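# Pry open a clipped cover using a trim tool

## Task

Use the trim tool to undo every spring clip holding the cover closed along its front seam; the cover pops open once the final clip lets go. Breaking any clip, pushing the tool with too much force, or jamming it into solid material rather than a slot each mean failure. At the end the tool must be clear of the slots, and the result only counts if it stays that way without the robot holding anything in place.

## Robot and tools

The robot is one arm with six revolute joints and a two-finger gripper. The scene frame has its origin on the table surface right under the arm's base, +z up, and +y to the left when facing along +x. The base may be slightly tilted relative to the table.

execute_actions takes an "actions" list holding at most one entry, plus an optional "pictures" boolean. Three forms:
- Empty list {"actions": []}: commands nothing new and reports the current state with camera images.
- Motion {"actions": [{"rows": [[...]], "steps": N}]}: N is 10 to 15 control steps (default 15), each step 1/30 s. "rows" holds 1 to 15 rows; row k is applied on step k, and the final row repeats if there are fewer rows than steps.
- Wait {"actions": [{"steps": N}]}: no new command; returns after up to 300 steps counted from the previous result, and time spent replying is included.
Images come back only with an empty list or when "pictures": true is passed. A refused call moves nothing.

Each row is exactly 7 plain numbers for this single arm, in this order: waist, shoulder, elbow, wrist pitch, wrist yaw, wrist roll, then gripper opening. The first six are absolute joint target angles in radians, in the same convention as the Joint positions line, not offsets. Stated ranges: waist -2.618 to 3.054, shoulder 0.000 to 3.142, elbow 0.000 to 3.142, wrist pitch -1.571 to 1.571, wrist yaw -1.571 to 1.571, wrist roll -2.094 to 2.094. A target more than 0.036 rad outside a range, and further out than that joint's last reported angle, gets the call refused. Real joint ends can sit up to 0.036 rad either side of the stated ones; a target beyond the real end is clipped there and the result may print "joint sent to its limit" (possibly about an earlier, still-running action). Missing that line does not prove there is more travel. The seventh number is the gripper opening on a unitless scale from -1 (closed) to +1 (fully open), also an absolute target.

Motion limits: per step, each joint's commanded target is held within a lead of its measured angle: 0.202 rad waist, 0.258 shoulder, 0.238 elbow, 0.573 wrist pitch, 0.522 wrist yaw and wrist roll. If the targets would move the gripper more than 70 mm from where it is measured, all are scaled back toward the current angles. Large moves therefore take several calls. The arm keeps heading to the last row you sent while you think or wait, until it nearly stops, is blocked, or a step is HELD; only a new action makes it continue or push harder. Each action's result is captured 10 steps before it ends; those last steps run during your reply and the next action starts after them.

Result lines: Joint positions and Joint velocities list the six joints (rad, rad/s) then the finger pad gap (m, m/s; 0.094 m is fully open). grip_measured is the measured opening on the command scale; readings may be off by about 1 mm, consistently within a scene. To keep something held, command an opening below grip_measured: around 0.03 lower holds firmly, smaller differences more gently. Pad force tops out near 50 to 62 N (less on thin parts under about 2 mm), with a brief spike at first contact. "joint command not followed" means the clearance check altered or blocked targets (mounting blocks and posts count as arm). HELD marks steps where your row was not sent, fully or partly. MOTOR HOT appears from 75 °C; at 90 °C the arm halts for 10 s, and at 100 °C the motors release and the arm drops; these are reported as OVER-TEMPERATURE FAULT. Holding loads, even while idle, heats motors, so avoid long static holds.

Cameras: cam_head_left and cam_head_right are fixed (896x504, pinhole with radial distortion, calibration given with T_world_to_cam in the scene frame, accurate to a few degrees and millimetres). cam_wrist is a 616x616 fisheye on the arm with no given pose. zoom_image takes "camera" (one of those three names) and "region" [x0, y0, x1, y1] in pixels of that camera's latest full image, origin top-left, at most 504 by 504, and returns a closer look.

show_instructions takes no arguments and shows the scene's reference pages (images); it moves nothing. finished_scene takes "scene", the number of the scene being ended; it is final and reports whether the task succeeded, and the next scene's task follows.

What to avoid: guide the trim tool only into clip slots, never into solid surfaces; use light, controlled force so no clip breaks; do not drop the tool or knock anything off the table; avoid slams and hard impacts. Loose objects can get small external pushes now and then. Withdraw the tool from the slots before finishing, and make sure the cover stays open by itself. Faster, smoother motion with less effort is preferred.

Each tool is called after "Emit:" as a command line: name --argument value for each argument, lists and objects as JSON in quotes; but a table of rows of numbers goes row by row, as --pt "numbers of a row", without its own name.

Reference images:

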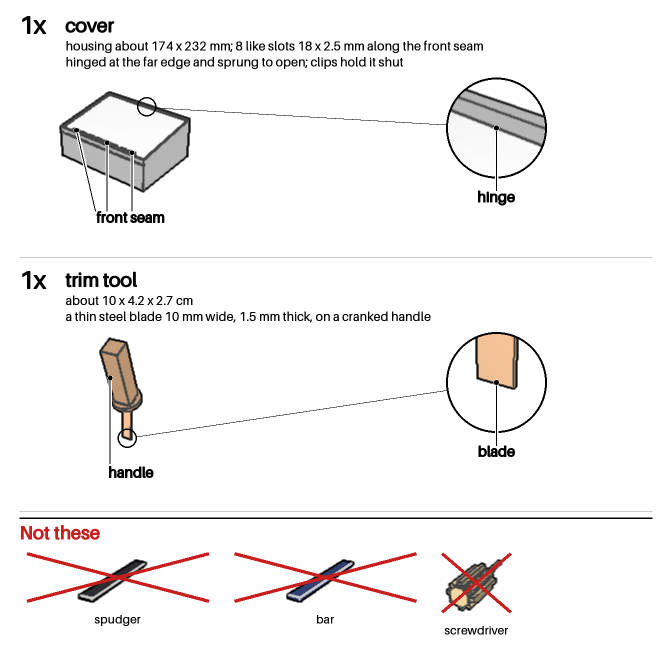

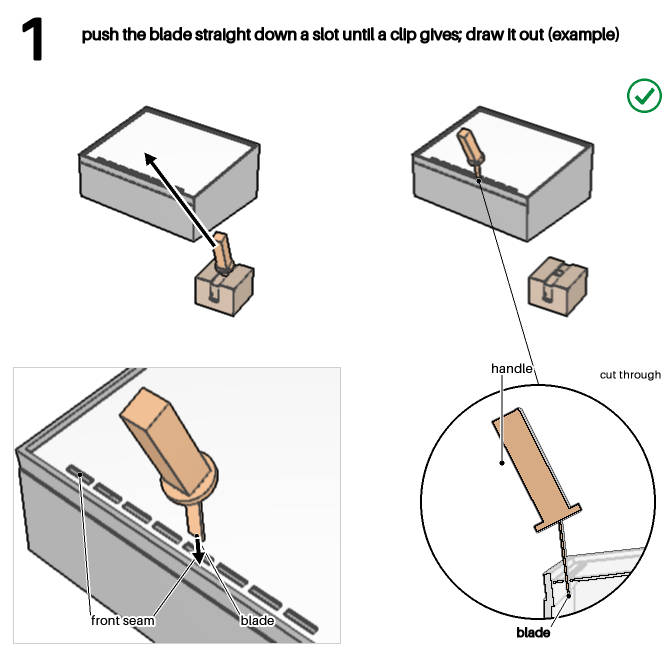

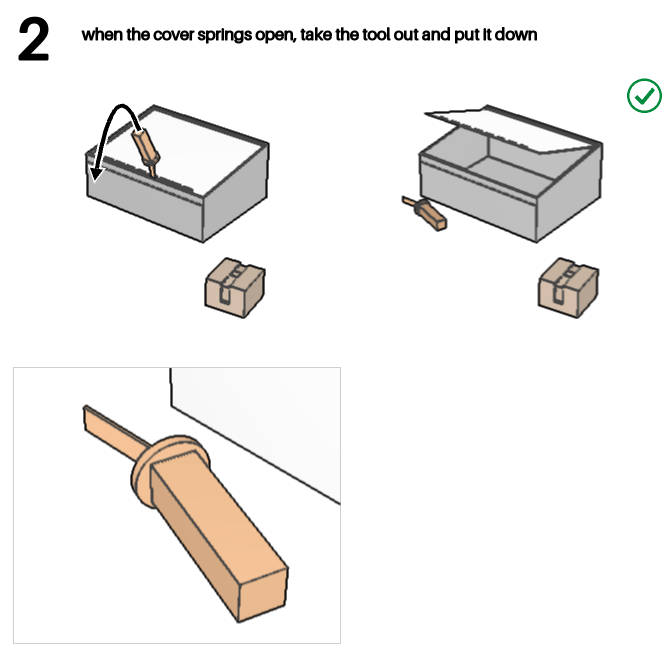

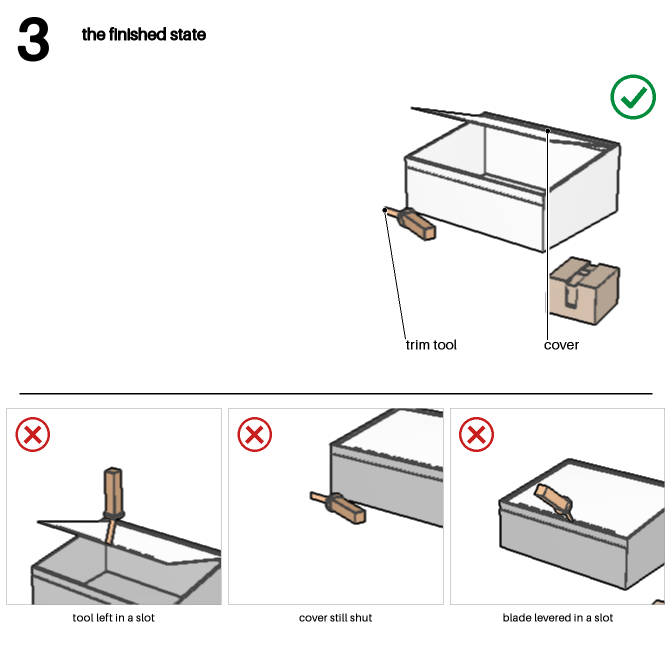

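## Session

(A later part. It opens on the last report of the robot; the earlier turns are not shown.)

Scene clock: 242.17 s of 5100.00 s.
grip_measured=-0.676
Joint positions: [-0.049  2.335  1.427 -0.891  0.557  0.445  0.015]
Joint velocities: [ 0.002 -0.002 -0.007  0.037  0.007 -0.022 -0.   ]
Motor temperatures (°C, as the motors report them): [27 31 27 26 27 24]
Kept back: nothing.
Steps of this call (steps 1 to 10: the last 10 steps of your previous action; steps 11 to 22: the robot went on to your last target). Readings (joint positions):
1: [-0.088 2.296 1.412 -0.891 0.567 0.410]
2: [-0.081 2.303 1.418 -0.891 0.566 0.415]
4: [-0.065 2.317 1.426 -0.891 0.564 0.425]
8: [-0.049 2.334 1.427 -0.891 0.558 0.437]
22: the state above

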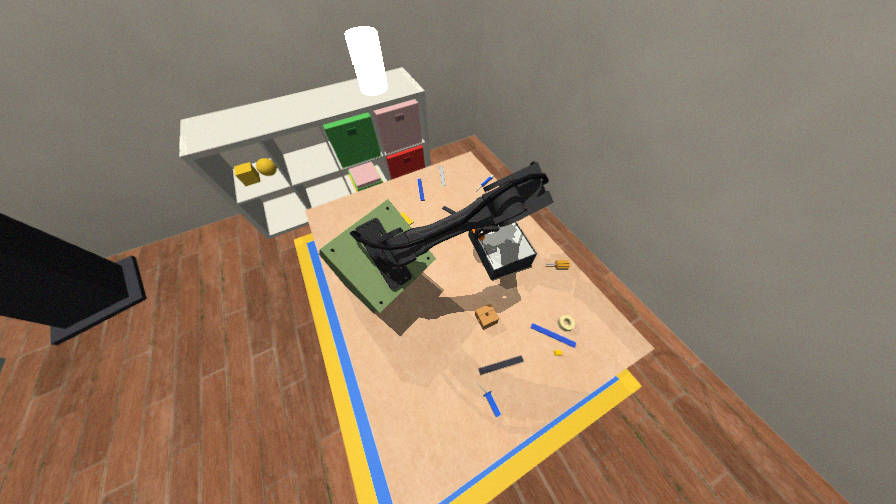

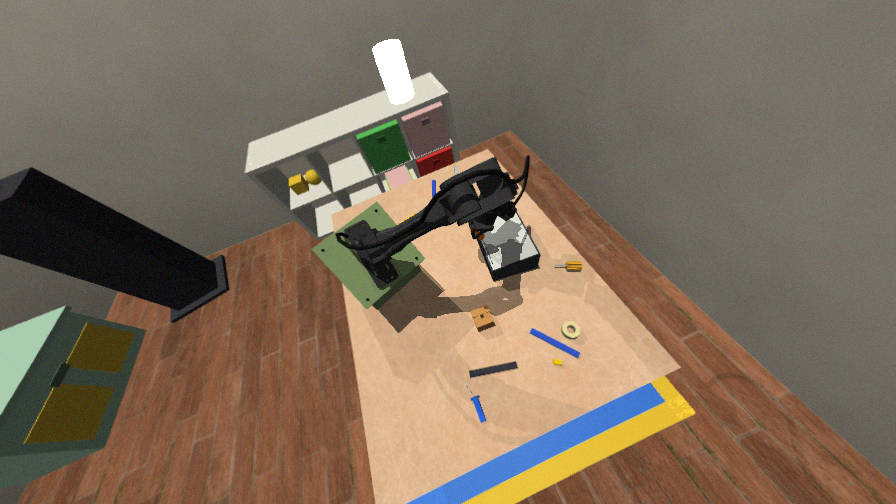

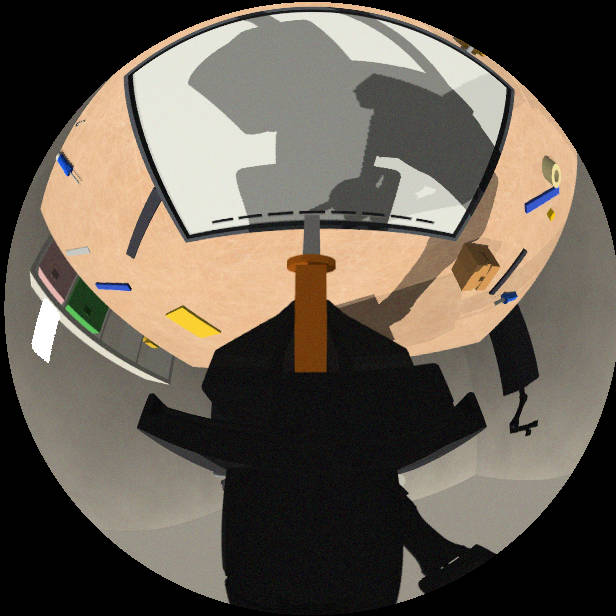

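Emit:
execute_actions --actions '[{"rows": [[-0.061,2.363,1.454,-0.859,0.552,0.445,-0.715],[-0.061,2.363,1.454,-0.859,0.552,0.445,-0.715],[-0.061,2.363,1.454,-0.859,0.552,0.445,-0.715],[-0.056,2.354,1.454,-0.864,0.552,0.445,-0.715]], "steps": 12}]'

Emit:
execute_actions --actions '[]'

Emit:
zoom_image --camera "cam_wrist" --region '[275,195,345,235]'

Scene clock: 242.93 s of 5100.00 s.
grip_measured=-0.676
Joint positions: [-0.051  2.337  1.427 -0.886  0.557  0.445  0.015]
Joint velocities: [-0.056  0.046  0.002  0.168 -0.007 -0.037 -0.001]
Motor temperatures (°C, as the motors report them): [27 31 27 26 27 24]
Steps of this call (steps 1 to 15: the robot went on to your last target; steps 16 to 21: nothing new was sent; steps 22 to 23: the first 2 steps of this action). Readings (joint positions):
22: [-0.050 2.335 1.427 -0.889 0.557 0.445]
23: the state above

Scene clock: 243.27 s of 5100.00 s.
grip_measured=-0.676
Joint positions: [-0.055  2.342  1.427 -0.88   0.557  0.445  0.015]
Joint velocities: [-0.017 -0.007 -0.002  0.051  0.037  0.007 -0.001]
Motor temperatures (°C, as the motors report them): [27 31 27 26 27 24]
Kept back: nothing.
Steps of this call (steps 1 to 10: the last 10 steps of your previous action). Readings (joint positions):
1: [-0.053 2.340 1.427 -0.883 0.557 0.445]
2: [-0.055 2.342 1.427 -0.882 0.557 0.445]
4: [-0.055 2.342 1.427 -0.881 0.557 0.445]
8: [-0.055 2.342 1.427 -0.880 0.557 0.445]
10: the state above

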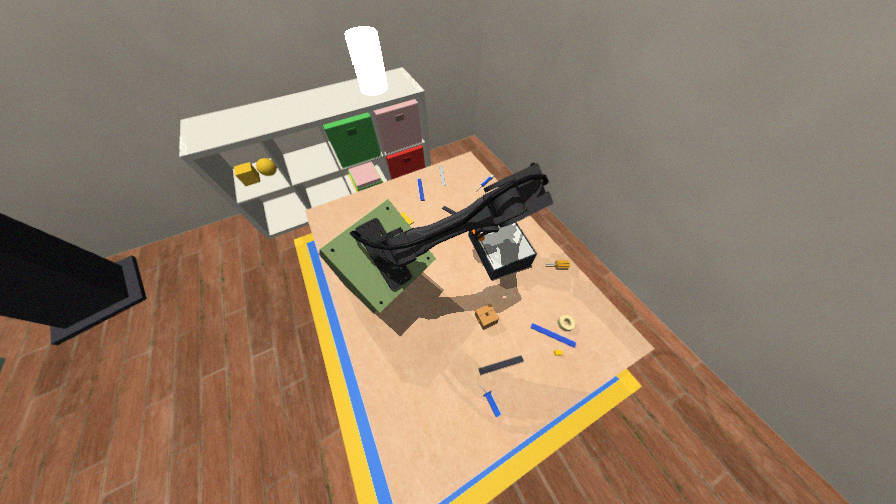

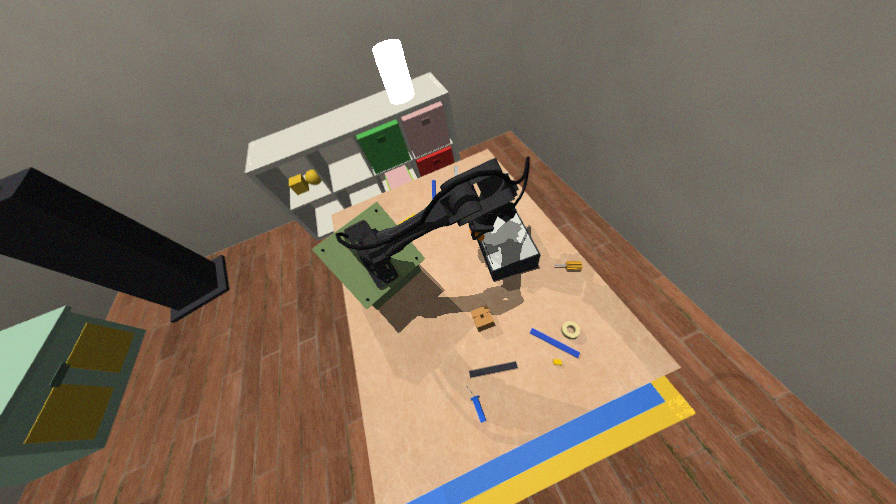

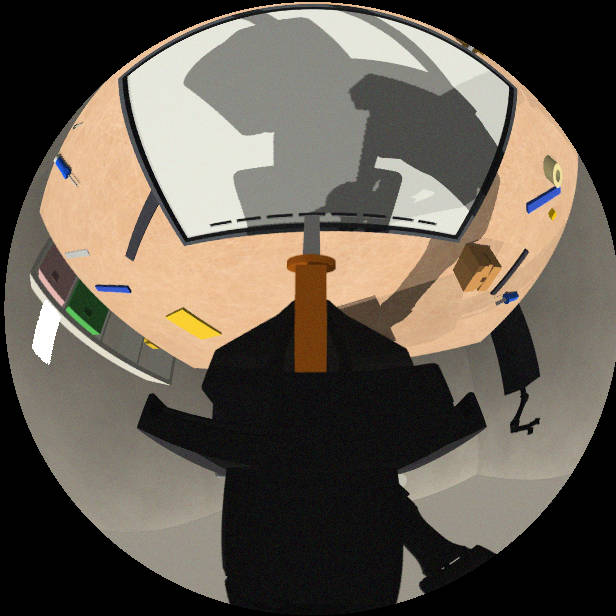

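Region (275, 195, 345, 235) of cam_wrist's 616x616 image, scaled by 7.200, with more detail than that image has; it fills the top 288 rows of this view, and the rest is white.

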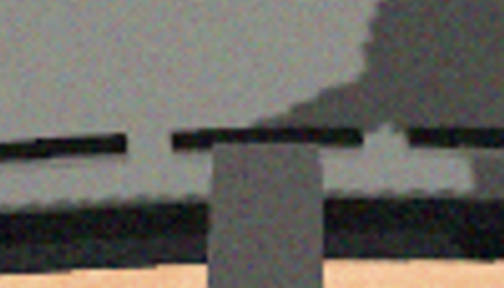

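Emit:
execute_actions --actions '[{"rows": [[-0.067,2.370,1.454,-0.851,0.552,0.445,-0.715],[-0.067,2.370,1.454,-0.851,0.552,0.445,-0.715],[-0.060,2.359,1.454,-0.859,0.552,0.445,-0.715]], "steps": 12}]'

Emit:
execute_actions --actions '[]'

Emit:
zoom_image --camera "cam_wrist" --region '[275,195,345,235]'

Scene clock: 243.70 s of 5100.00 s.
grip_measured=-0.676
Joint positions: [-0.057  2.345  1.427 -0.876  0.557  0.445  0.015]
Joint velocities: [-0.046  0.056  0.002  0.066  0.007  0.007 -0.   ]
Motor temperatures (°C, as the motors report them): [27 31 27 26 27 24]
Steps of this call (steps 1 to 11: the robot went on to your last target; steps 12 to 13: the first 2 steps of this action). Readings (joint positions):
12: [-0.056 2.343 1.427 -0.879 0.557 0.445]
13: the state above

Scene clock: 244.03 s of 5100.00 s.
grip_measured=-0.676
Joint positions: [-0.059  2.346  1.427 -0.871  0.557  0.445  0.015]
Joint velocities: [-0.007 -0.002 -0.027 -0.022  0.022 -0.007  0.   ]
Motor temperatures (°C, as the motors report them): [27 31 27 26 27 24]
Kept back: nothing.
Steps of this call (steps 1 to 10: the last 10 steps of your previous action). Readings (joint positions):
1: [-0.058 2.346 1.427 -0.873 0.557 0.445]
2: [-0.059 2.346 1.427 -0.871 0.557 0.445]
4: [-0.059 2.346 1.427 -0.871 0.557 0.445]
8: [-0.059 2.346 1.427 -0.871 0.557 0.445]
10: the state above

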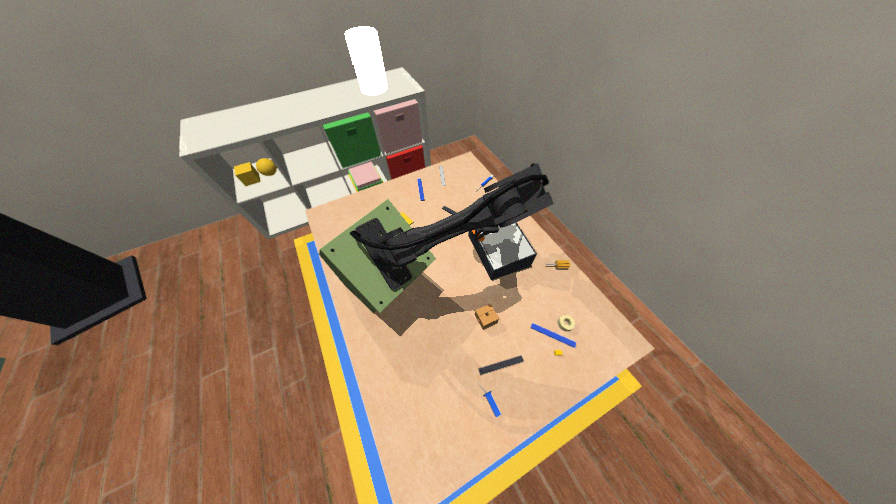

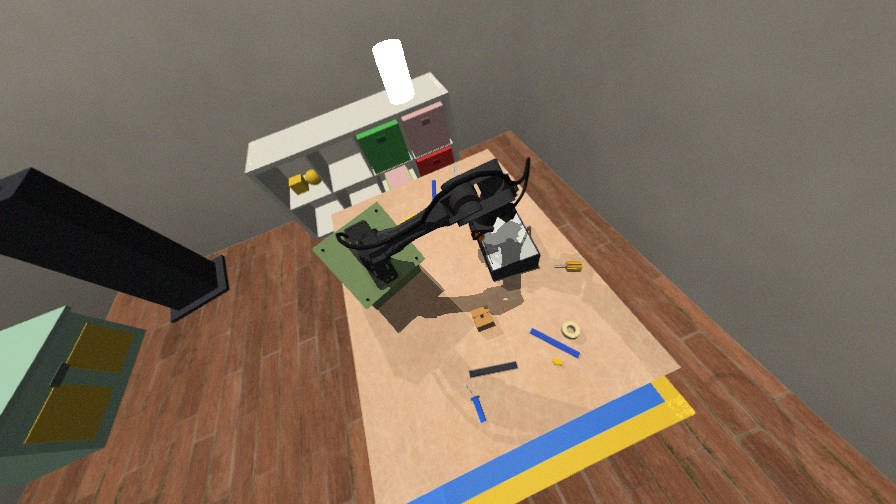

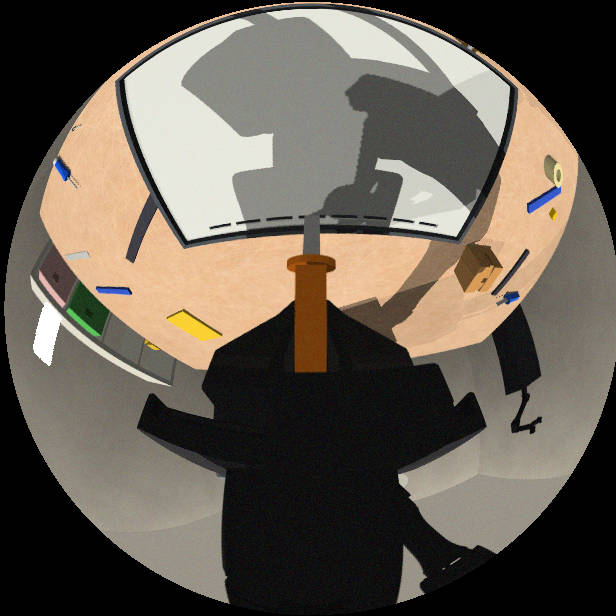

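Region (275, 195, 345, 235) of cam_wrist's 616x616 image, scaled by 7.200, with more detail than that image has; it fills the top 288 rows of this view, and the rest is white.

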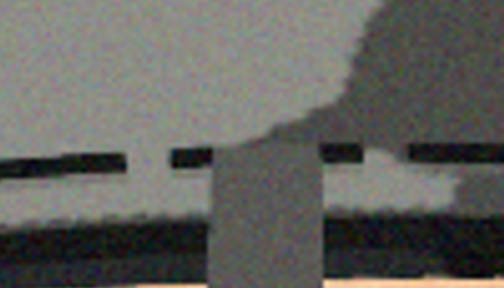

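Emit:
execute_actions --actions '[{"rows": [[-0.070,2.374,1.440,-0.846,0.552,0.445,-0.715],[-0.070,2.374,1.430,-0.846,0.552,0.445,-0.715],[-0.064,2.364,1.430,-0.854,0.552,0.445,-0.715]], "steps": 12}]'

Emit:
execute_actions --actions '[]'

Emit:
zoom_image --camera "cam_wrist" --region '[275,195,345,235]'

Scene clock: 244.60 s of 5100.00 s.
grip_measured=-0.676
Joint positions: [-0.061  2.348  1.427 -0.868  0.557  0.445  0.015]
Joint velocities: [-0.056  0.051 -0.007  0.066 -0.037 -0.022 -0.   ]
Motor temperatures (°C, as the motors report them): [27 31 27 26 27 24]
Steps of this call (steps 1 to 15: the robot went on to your last target; steps 16 to 17: the first 2 steps of this action). Readings (joint positions):
16: [-0.060 2.347 1.427 -0.871 0.557 0.445]
17: the state above

Scene clock: 244.93 s of 5100.00 s.
grip_measured=-0.676
Joint positions: [-0.063  2.35   1.427 -0.864  0.557  0.445  0.015]
Joint velocities: [ 0.002 -0.002 -0.002  0.007 -0.051 -0.022  0.001]
Motor temperatures (°C, as the motors report them): [27 31 27 26 27 24]
Kept back: nothing.
Steps of this call (steps 1 to 10: the last 10 steps of your previous action). Readings (joint positions):
1: [-0.062 2.350 1.427 -0.866 0.557 0.445]
2: [-0.062 2.350 1.427 -0.864 0.557 0.445]
4: [-0.063 2.350 1.427 -0.864 0.557 0.445]
8: [-0.063 2.350 1.427 -0.864 0.557 0.445]
10: the state above

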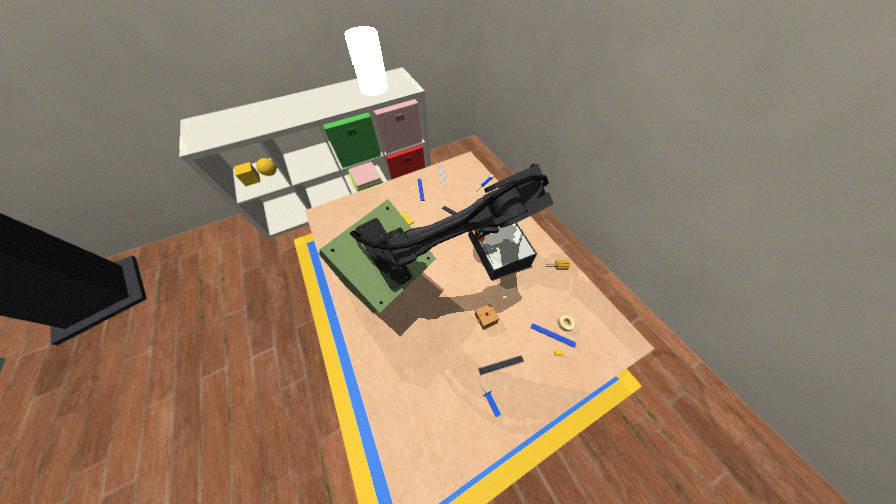

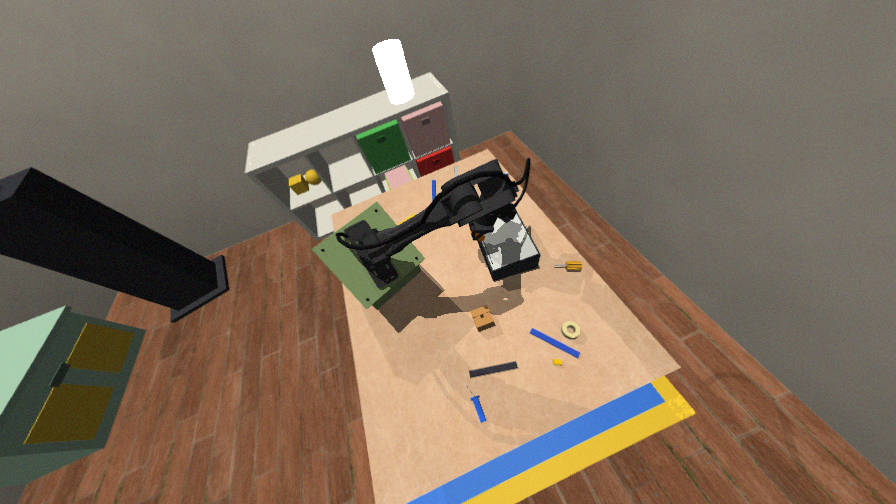

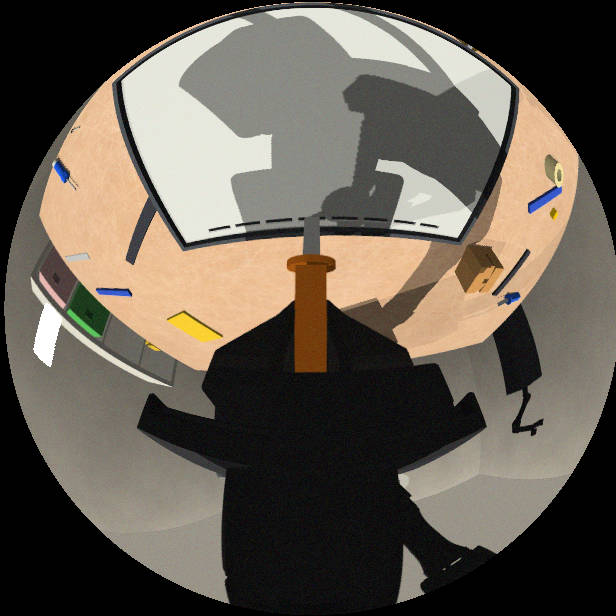

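Region (275, 195, 345, 235) of cam_wrist's 616x616 image, scaled by 7.200, with more detail than that image has; it fills the top 288 rows of this view, and the rest is white.

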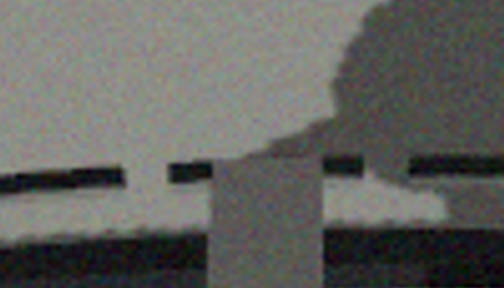

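Emit:
execute_actions --actions '[{"rows": [[-0.075,2.379,1.425,-0.836,0.553,0.445,-0.715],[-0.075,2.379,1.425,-0.836,0.553,0.445,-0.715],[-0.075,2.379,1.425,-0.836,0.553,0.444,-0.715],[-0.076,2.379,1.425,-0.834,0.553,0.443,-0.715],[-0.077,2.379,1.425,-0.832,0.553,0.442,-0.715],[-0.078,2.379,1.425,-0.830,0.553,0.441,-0.715],[-0.079,2.379,1.425,-0.828,0.553,0.440,-0.715],[-0.080,2.379,1.425,-0.826,0.553,0.439,-0.715]], "steps": 15}]'

Emit:
execute_actions --actions '[{"steps": 12}]' --pictures false

Scene clock: 245.73 s of 5100.00 s.
grip_measured=-0.676
Joint positions: [-0.065  2.354  1.427 -0.86   0.557  0.445  0.015]
Joint velocities: [-0.007 -0.002  0.017 -0.007  0.037  0.051 -0.   ]
Motor temperatures (°C, as the motors report them): [27 31 27 26 27 24]
Steps of this call (steps 1 to 15: the robot went on to your last target; steps 16 to 19: nothing new was sent; steps 20 to 24: the first 5 steps of this action). Readings (joint positions):
20: [-0.063 2.351 1.427 -0.863 0.557 0.445]
21: [-0.064 2.352 1.427 -0.862 0.557 0.445]
23: [-0.065 2.354 1.427 -0.860 0.557 0.445]
24: the state above

Scene clock: 246.13 s of 5100.00 s.
grip_measured=-0.676
Joint positions: [-0.065  2.354  1.427 -0.86   0.557  0.445  0.015]
Joint velocities: [-0.012 -0.002  0.002 -0.051  0.037 -0.066  0.001]
Motor temperatures (°C, as the motors report them): [27 31 27 26 27 24]
Kept back: nothing.
Steps of this call (steps 1 to 10: the last 10 steps of your previous action; steps 11 to 12: the robot went on to your last target). Readings (joint positions):
1: [-0.065 2.354 1.427 -0.860 0.557 0.445]
2: [-0.065 2.354 1.427 -0.860 0.557 0.445]
4: [-0.065 2.354 1.427 -0.860 0.557 0.445]
8: [-0.065 2.354 1.427 -0.860 0.557 0.445]
12: the state above

Emit:
execute_actions --actions '[{"rows": [[-0.082,2.386,1.425,-0.830,0.553,0.441,-0.715],[-0.086,2.390,1.425,-0.828,0.553,0.441,-0.715],[-0.090,2.394,1.425,-0.826,0.553,0.441,-0.715]], "steps": 12}]'

Emit:
execute_actions --actions '[]' --pictures false

Scene clock: 246.60 s of 5100.00 s.
grip_measured=-0.676
Joint positions: [-0.066  2.354  1.427 -0.86   0.557  0.445  0.015]
Joint velocities: [-0.022 -0.017 -0.007  0.007 -0.037  0.037  0.001]
Motor temperatures (°C, as the motors report them): [27 31 27 26 27 24]
Steps of this call (steps 1 to 12: the robot went on to your last target; steps 13 to 14: the first 2 steps of this action). Readings (joint positions):
13: [-0.065 2.354 1.427 -0.860 0.557 0.445]
14: the state above

Scene clock: 246.93 s of 5100.00 s.
grip_measured=-0.676
Joint positions: [-0.068  2.356  1.427 -0.859  0.556  0.445  0.015]
Joint velocities: [-0.002  0.007  0.002  0.051 -0.051  0.051 -0.   ]
Motor temperatures (°C, as the motors report them): [27 31 27 26 27 24]
Kept back: nothing.
Steps of this call (steps 1 to 10: the last 10 steps of your previous action). Readings (joint positions):
1: [-0.067 2.355 1.427 -0.860 0.556 0.445]
2: [-0.068 2.356 1.427 -0.859 0.556 0.445]
4: [-0.068 2.356 1.427 -0.859 0.556 0.445]
8: [-0.068 2.356 1.427 -0.859 0.556 0.445]
10: the state above

Emit:
execute_actions --actions '[{"rows": [[-0.093,2.398,1.425,-0.824,0.553,0.441,-0.715],[-0.096,2.402,1.425,-0.822,0.553,0.441,-0.715]], "steps": 12}]'

Emit:
execute_actions --actions '[]' --pictures false

Scene clock: 247.40 s of 5100.00 s.
grip_measured=-0.676
Joint positions: [-0.068  2.356  1.427 -0.859  0.556  0.445  0.015]
Joint velocities: [ 0.007  0.002 -0.007 -0.022  0.022  0.022 -0.002]
Motor temperatures (°C, as the motors report them): [27 31 27 26 27 24]
Steps of this call (steps 1 to 12: the robot went on to your last target; steps 13 to 14: the first 2 steps of this action). Readings (joint positions):
13: [-0.068 2.356 1.427 -0.859 0.556 0.445]
14: the state above

Scene clock: 247.73 s of 5100.00 s.
grip_measured=-0.676
Joint positions: [-0.068  2.356  1.427 -0.859  0.556  0.445  0.015]
Joint velocities: [-0.002  0.022 -0.007  0.007  0.037  0.007 -0.001]
Motor temperatures (°C, as the motors report them): [27 31 27 26 27 24]
Kept back: nothing.
Steps of this call (steps 1 to 10: the last 10 steps of your previous action). Readings (joint positions):
1: [-0.068 2.356 1.427 -0.859 0.556 0.445]
2: [-0.068 2.356 1.427 -0.859 0.556 0.445]
4: [-0.068 2.356 1.427 -0.859 0.556 0.445]
8: [-0.068 2.356 1.427 -0.859 0.556 0.445]
10: the state above

Emit:
execute_actions --actions '[{"rows": [[-0.099,2.406,1.420,-0.824,0.553,0.441,-0.715],[-0.102,2.410,1.420,-0.824,0.553,0.441,-0.715],[-0.104,2.412,1.420,-0.824,0.553,0.441,-0.715]], "steps": 12}]'

Emit:
execute_actions --actions '[]' --pictures false

Scene clock: 249.97 s of 5100.00 s.
grip_measured=-0.676
Joint positions: [-0.07   2.359  1.427 -0.855  0.556  0.445  0.015]
Joint velocities: [-0.09   0.085 -0.017  0.154 -0.007 -0.022 -0.   ]
Motor temperatures (°C, as the motors report them): [26 30 27 26 27 24]
Steps of this call (steps 1 to 15: the robot went on to your last target; steps 16 to 65: nothing new was sent; steps 66 to 67: the first 2 steps of this action). Readings (joint positions):
66: [-0.068 2.357 1.427 -0.859 0.556 0.445]
67: the state above

Scene clock: 250.30 s of 5100.00 s.
grip_measured=-0.676
Joint positions: [-0.078  2.369  1.427 -0.847  0.553  0.445  0.015]
Joint velocities: [-0.007 -0.007 -0.007  0.007 -0.022  0.037 -0.   ]
Motor temperatures (°C, as the motors report them): [26 30 27 26 27 24]
Kept back: nothing.
Steps of this call (steps 1 to 10: the last 10 steps of your previous action). Readings (joint positions):
1: [-0.073 2.363 1.427 -0.848 0.556 0.445]
2: [-0.077 2.367 1.427 -0.845 0.555 0.445]
4: [-0.078 2.369 1.427 -0.847 0.553 0.445]
8: [-0.078 2.369 1.427 -0.847 0.553 0.445]
10: the state above

It gave. Withdraw immediately.

Emit:
execute_actions --actions '[{"rows": [[-0.070,2.367,1.435,-0.860,0.553,0.445,-0.715],[-0.067,2.360,1.440,-0.866,0.553,0.445,-0.715],[-0.064,2.355,1.445,-0.871,0.553,0.445,-0.715],[-0.061,2.350,1.450,-0.876,0.553,0.446,-0.715],[-0.058,2.345,1.450,-0.881,0.553,0.447,-0.715],[-0.055,2.340,1.450,-0.886,0.553,0.448,-0.715],[-0.051,2.335,1.450,-0.892,0.553,0.449,-0.715],[-0.047,2.330,1.450,-0.897,0.553,0.450,-0.715],[-0.044,2.326,1.450,-0.901,0.553,0.452,-0.715],[-0.041,2.324,1.450,-0.903,0.553,0.454,-0.715]], "steps": 15}]'

Emit:
execute_actions --actions '[{"steps": 20}]' --pictures true

Emit:
zoom_image --camera "cam_wrist" --region '[240,185,345,245]'

Scene clock: 251.10 s of 5100.00 s.
grip_measured=-0.676
Joint positions: [-0.077  2.365  1.427 -0.848  0.553  0.445  0.015]
Joint velocities: [ 0.012 -0.022 -0.007 -0.066 -0.037  0.066  0.   ]
Motor temperatures (°C, as the motors report them): [26 30 27 26 27 24]
Steps of this call (steps 1 to 19: the robot went on to your last target; steps 20 to 24: the first 5 steps of this action). Readings (joint positions):
20: [-0.078 2.368 1.427 -0.848 0.553 0.445]
21: [-0.077 2.367 1.427 -0.848 0.553 0.445]
23: [-0.077 2.366 1.427 -0.848 0.553 0.445]
24: the state above

Scene clock: 251.77 s of 5100.00 s.
grip_measured=-0.676
Joint positions: [-0.056  2.33   1.427 -0.875  0.551  0.445  0.015]
Joint velocities: [-0.007 -0.002 -0.012 -0.007  0.066 -0.007 -0.001]
Motor temperatures (°C, as the motors report them): [27 30 27 26 27 24]
Kept back: nothing.
Steps of this call (steps 1 to 10: the last 10 steps of your previous action; steps 11 to 20: the robot went on to your last target). Readings (joint positions):
1: [-0.077 2.364 1.427 -0.848 0.552 0.445]
2: [-0.076 2.361 1.427 -0.850 0.551 0.445]
4: [-0.072 2.355 1.427 -0.859 0.550 0.445]
8: [-0.058 2.335 1.427 -0.873 0.551 0.445]
20: the state above

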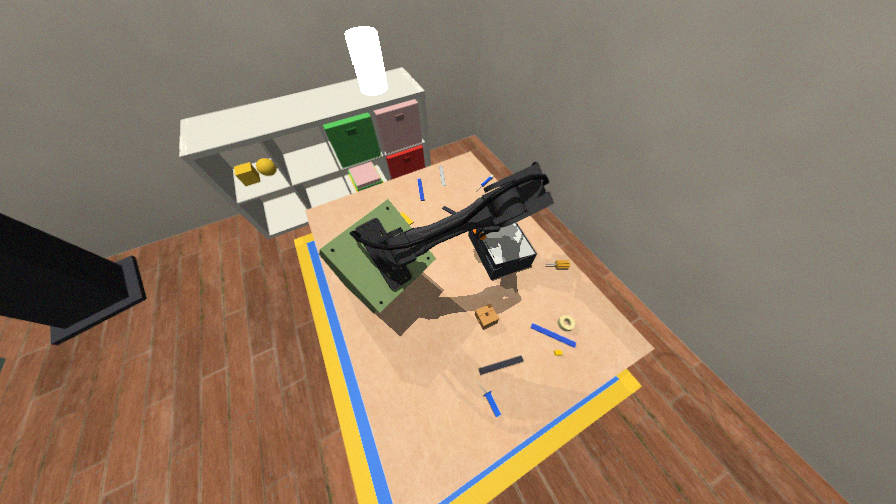

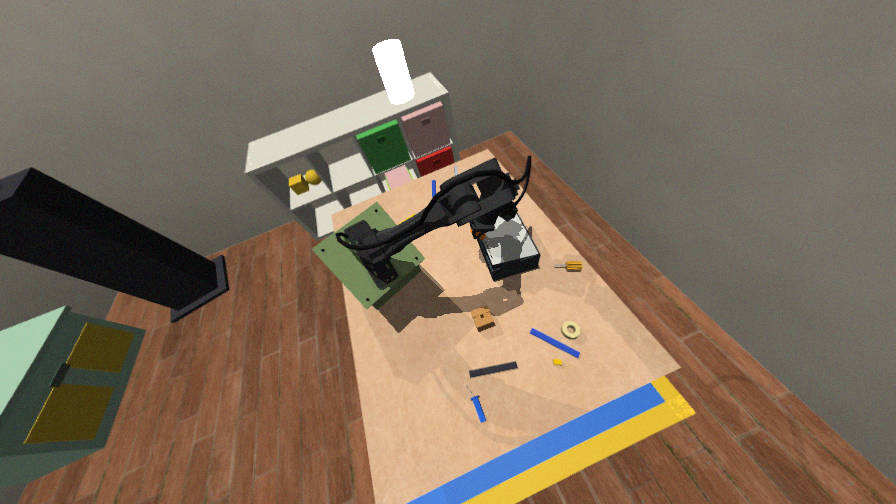

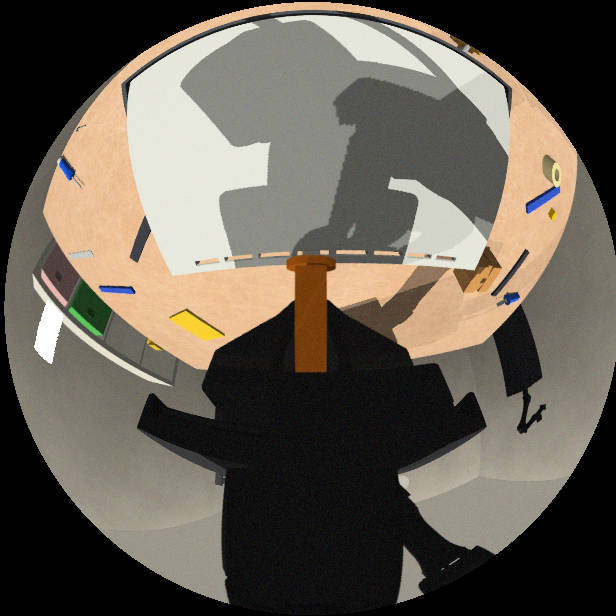

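Region (240, 185, 345, 245) of cam_wrist's 616x616 image, scaled by 4.800, with more detail than that image has; it fills the top 288 rows of this view, and the rest is white.

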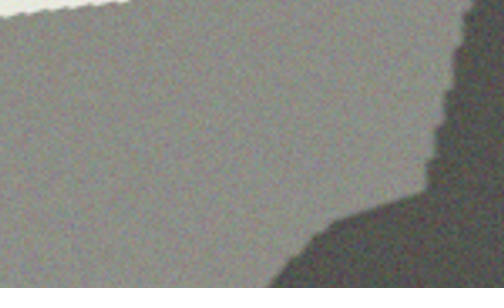

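Emit:
zoom_image --camera "cam_head_left" --region '[420,170,600,300]'

Emit:
zoom_image --camera "cam_head_right" --region '[420,170,600,300]'

Region (420, 170, 600, 300) of cam_head_left's 896x504 image, scaled by 2.800, with more detail than that image has.

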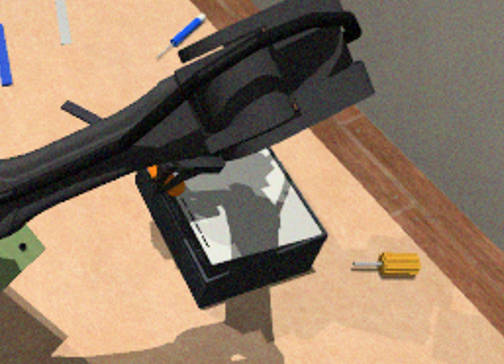

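Region (420, 170, 600, 300) of cam_head_right's 896x504 image, scaled by 2.800, with more detail than that image has.

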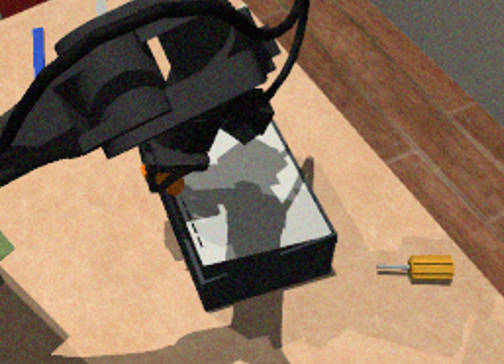

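Emit:
execute_actions --actions '[{"rows": [[-0.040,2.330,1.458,-0.900,0.550,0.458,-0.715],[-0.038,2.335,1.467,-0.912,0.547,0.463,-0.715],[-0.036,2.340,1.476,-0.925,0.544,0.468,-0.715],[-0.033,2.343,1.485,-0.939,0.541,0.474,-0.715],[-0.030,2.345,1.494,-0.953,0.538,0.480,-0.715],[-0.027,2.345,1.503,-0.967,0.535,0.486,-0.715],[-0.025,2.345,1.512,-0.981,0.532,0.492,-0.715],[-0.023,2.345,1.521,-0.995,0.529,0.498,-0.715],[-0.021,2.345,1.530,-1.009,0.526,0.503,-0.715],[-0.019,2.345,1.537,-1.021,0.524,0.507,-0.715]], "steps": 15}]'

Emit:
execute_actions --actions '[{"steps": 20}]' --pictures true

Scene clock: 261.70 s of 5100.00 s.
grip_measured=-0.676
Joint positions: [-0.055  2.33   1.447 -0.906  0.548  0.455  0.015]
Joint velocities: [ 0.007 -0.007  0.222 -0.286 -0.066  0.037  0.001]
Motor temperatures (°C, as the motors report them): [27 31 27 26 27 24]
Steps of this call (steps 1 to 15: the robot went on to your last target; steps 16 to 90: nothing new was sent; then 6.77 s passed at rest; steps 91 to 95: the first 5 steps of this action). Readings (joint positions):
91: [-0.056 2.330 1.427 -0.875 0.551 0.445]
92: [-0.056 2.330 1.429 -0.877 0.551 0.446]
94: [-0.056 2.330 1.440 -0.895 0.549 0.451]
95: the state above

Scene clock: 262.37 s of 5100.00 s.
grip_measured=-0.676
Joint positions: [-0.038  2.33   1.507 -1.008  0.531  0.497  0.015]
Joint velocities: [ 0.017  0.007  0.002 -0.051  0.007 -0.037  0.   ]
Motor temperatures (°C, as the motors report them): [27 31 27 26 27 24]
Kept back: nothing.
Steps of this call (steps 1 to 10: the last 10 steps of your previous action; steps 11 to 20: the robot went on to your last target). Readings (joint positions):
1: [-0.054 2.330 1.456 -0.919 0.545 0.458]
2: [-0.052 2.330 1.464 -0.933 0.542 0.463]
4: [-0.047 2.330 1.481 -0.961 0.537 0.473]
8: [-0.039 2.330 1.503 -1.001 0.532 0.487]
20: the state above

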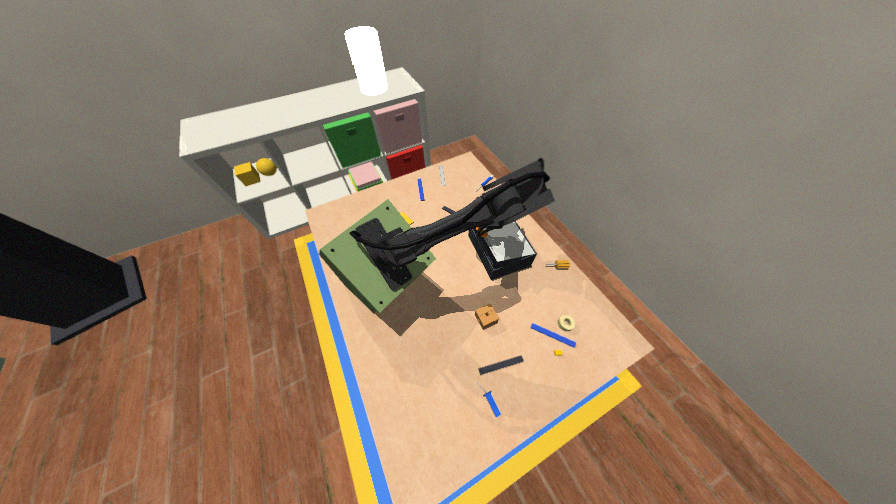

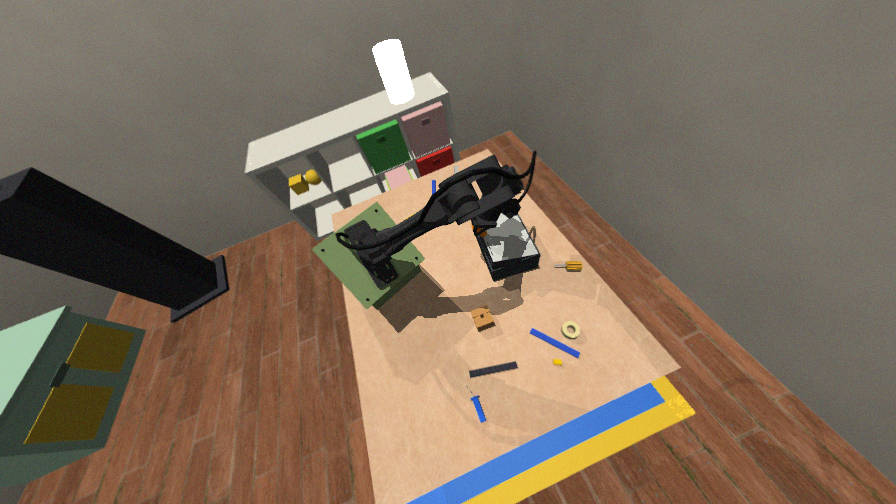

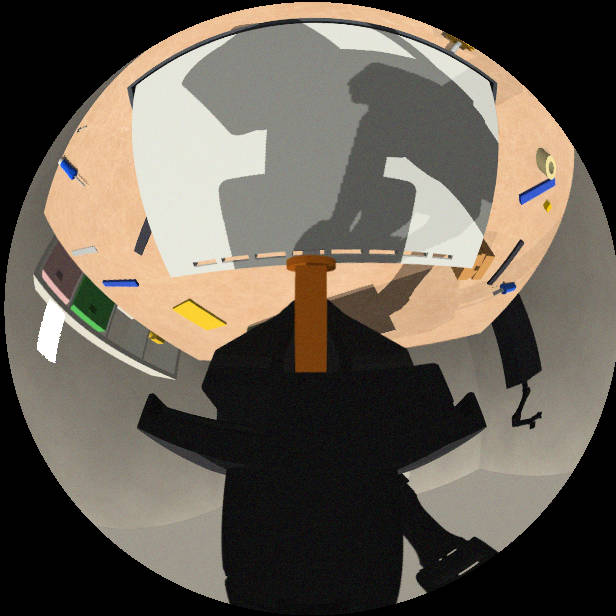

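Emit:
execute_actions --actions '[]'

Scene clock: 264.13 s of 5100.00 s.
grip_measured=-0.676
Joint positions: [-0.038  2.33   1.507 -1.009  0.531  0.497  0.015]
Joint velocities: [-0.002 -0.007 -0.012 -0.007 -0.081  0.007 -0.001]
Motor temperatures (°C, as the motors report them): [27 31 27 26 27 24]
Kept back: nothing.
Steps of this call (steps 1 to 15: the robot went on to your last target; steps 16 to 53: nothing new was sent). Readings (joint positions):
1: [-0.038 2.330 1.507 -1.008 0.531 0.497]
2: [-0.038 2.330 1.507 -1.008 0.531 0.497]
4: [-0.038 2.330 1.507 -1.008 0.531 0.497]
8: [-0.038 2.330 1.507 -1.008 0.531 0.497]
53: the state above
The arm was judged still, so your last target was given up. Only a new action makes it travel on or press farther. Fingers that are still opening or closing keep moving.

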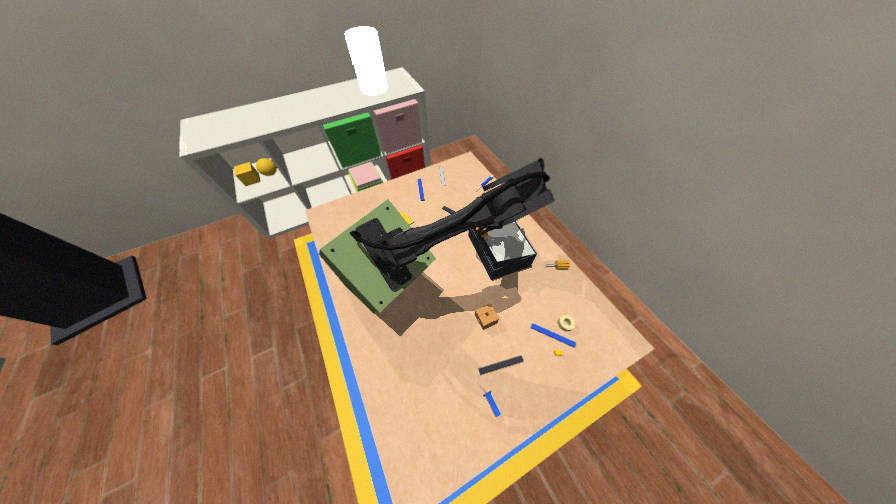

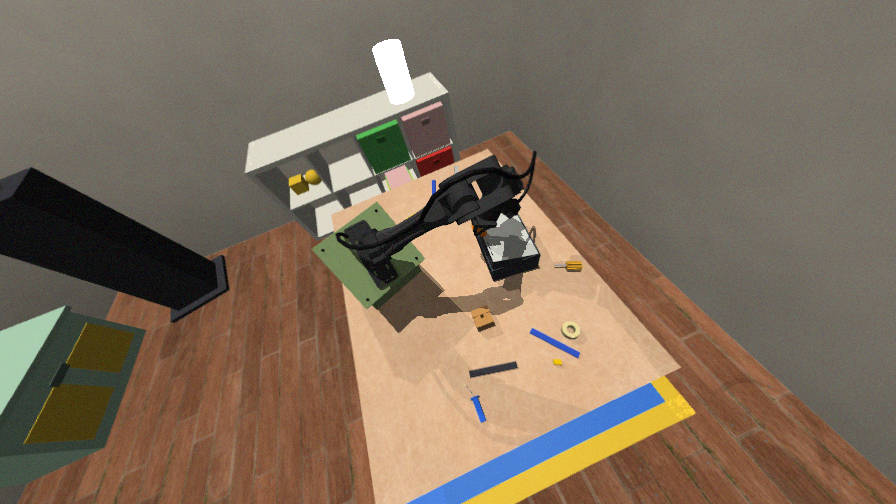

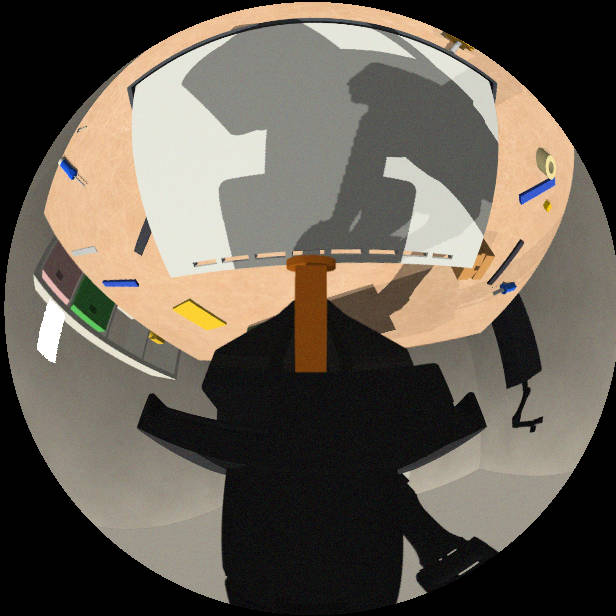

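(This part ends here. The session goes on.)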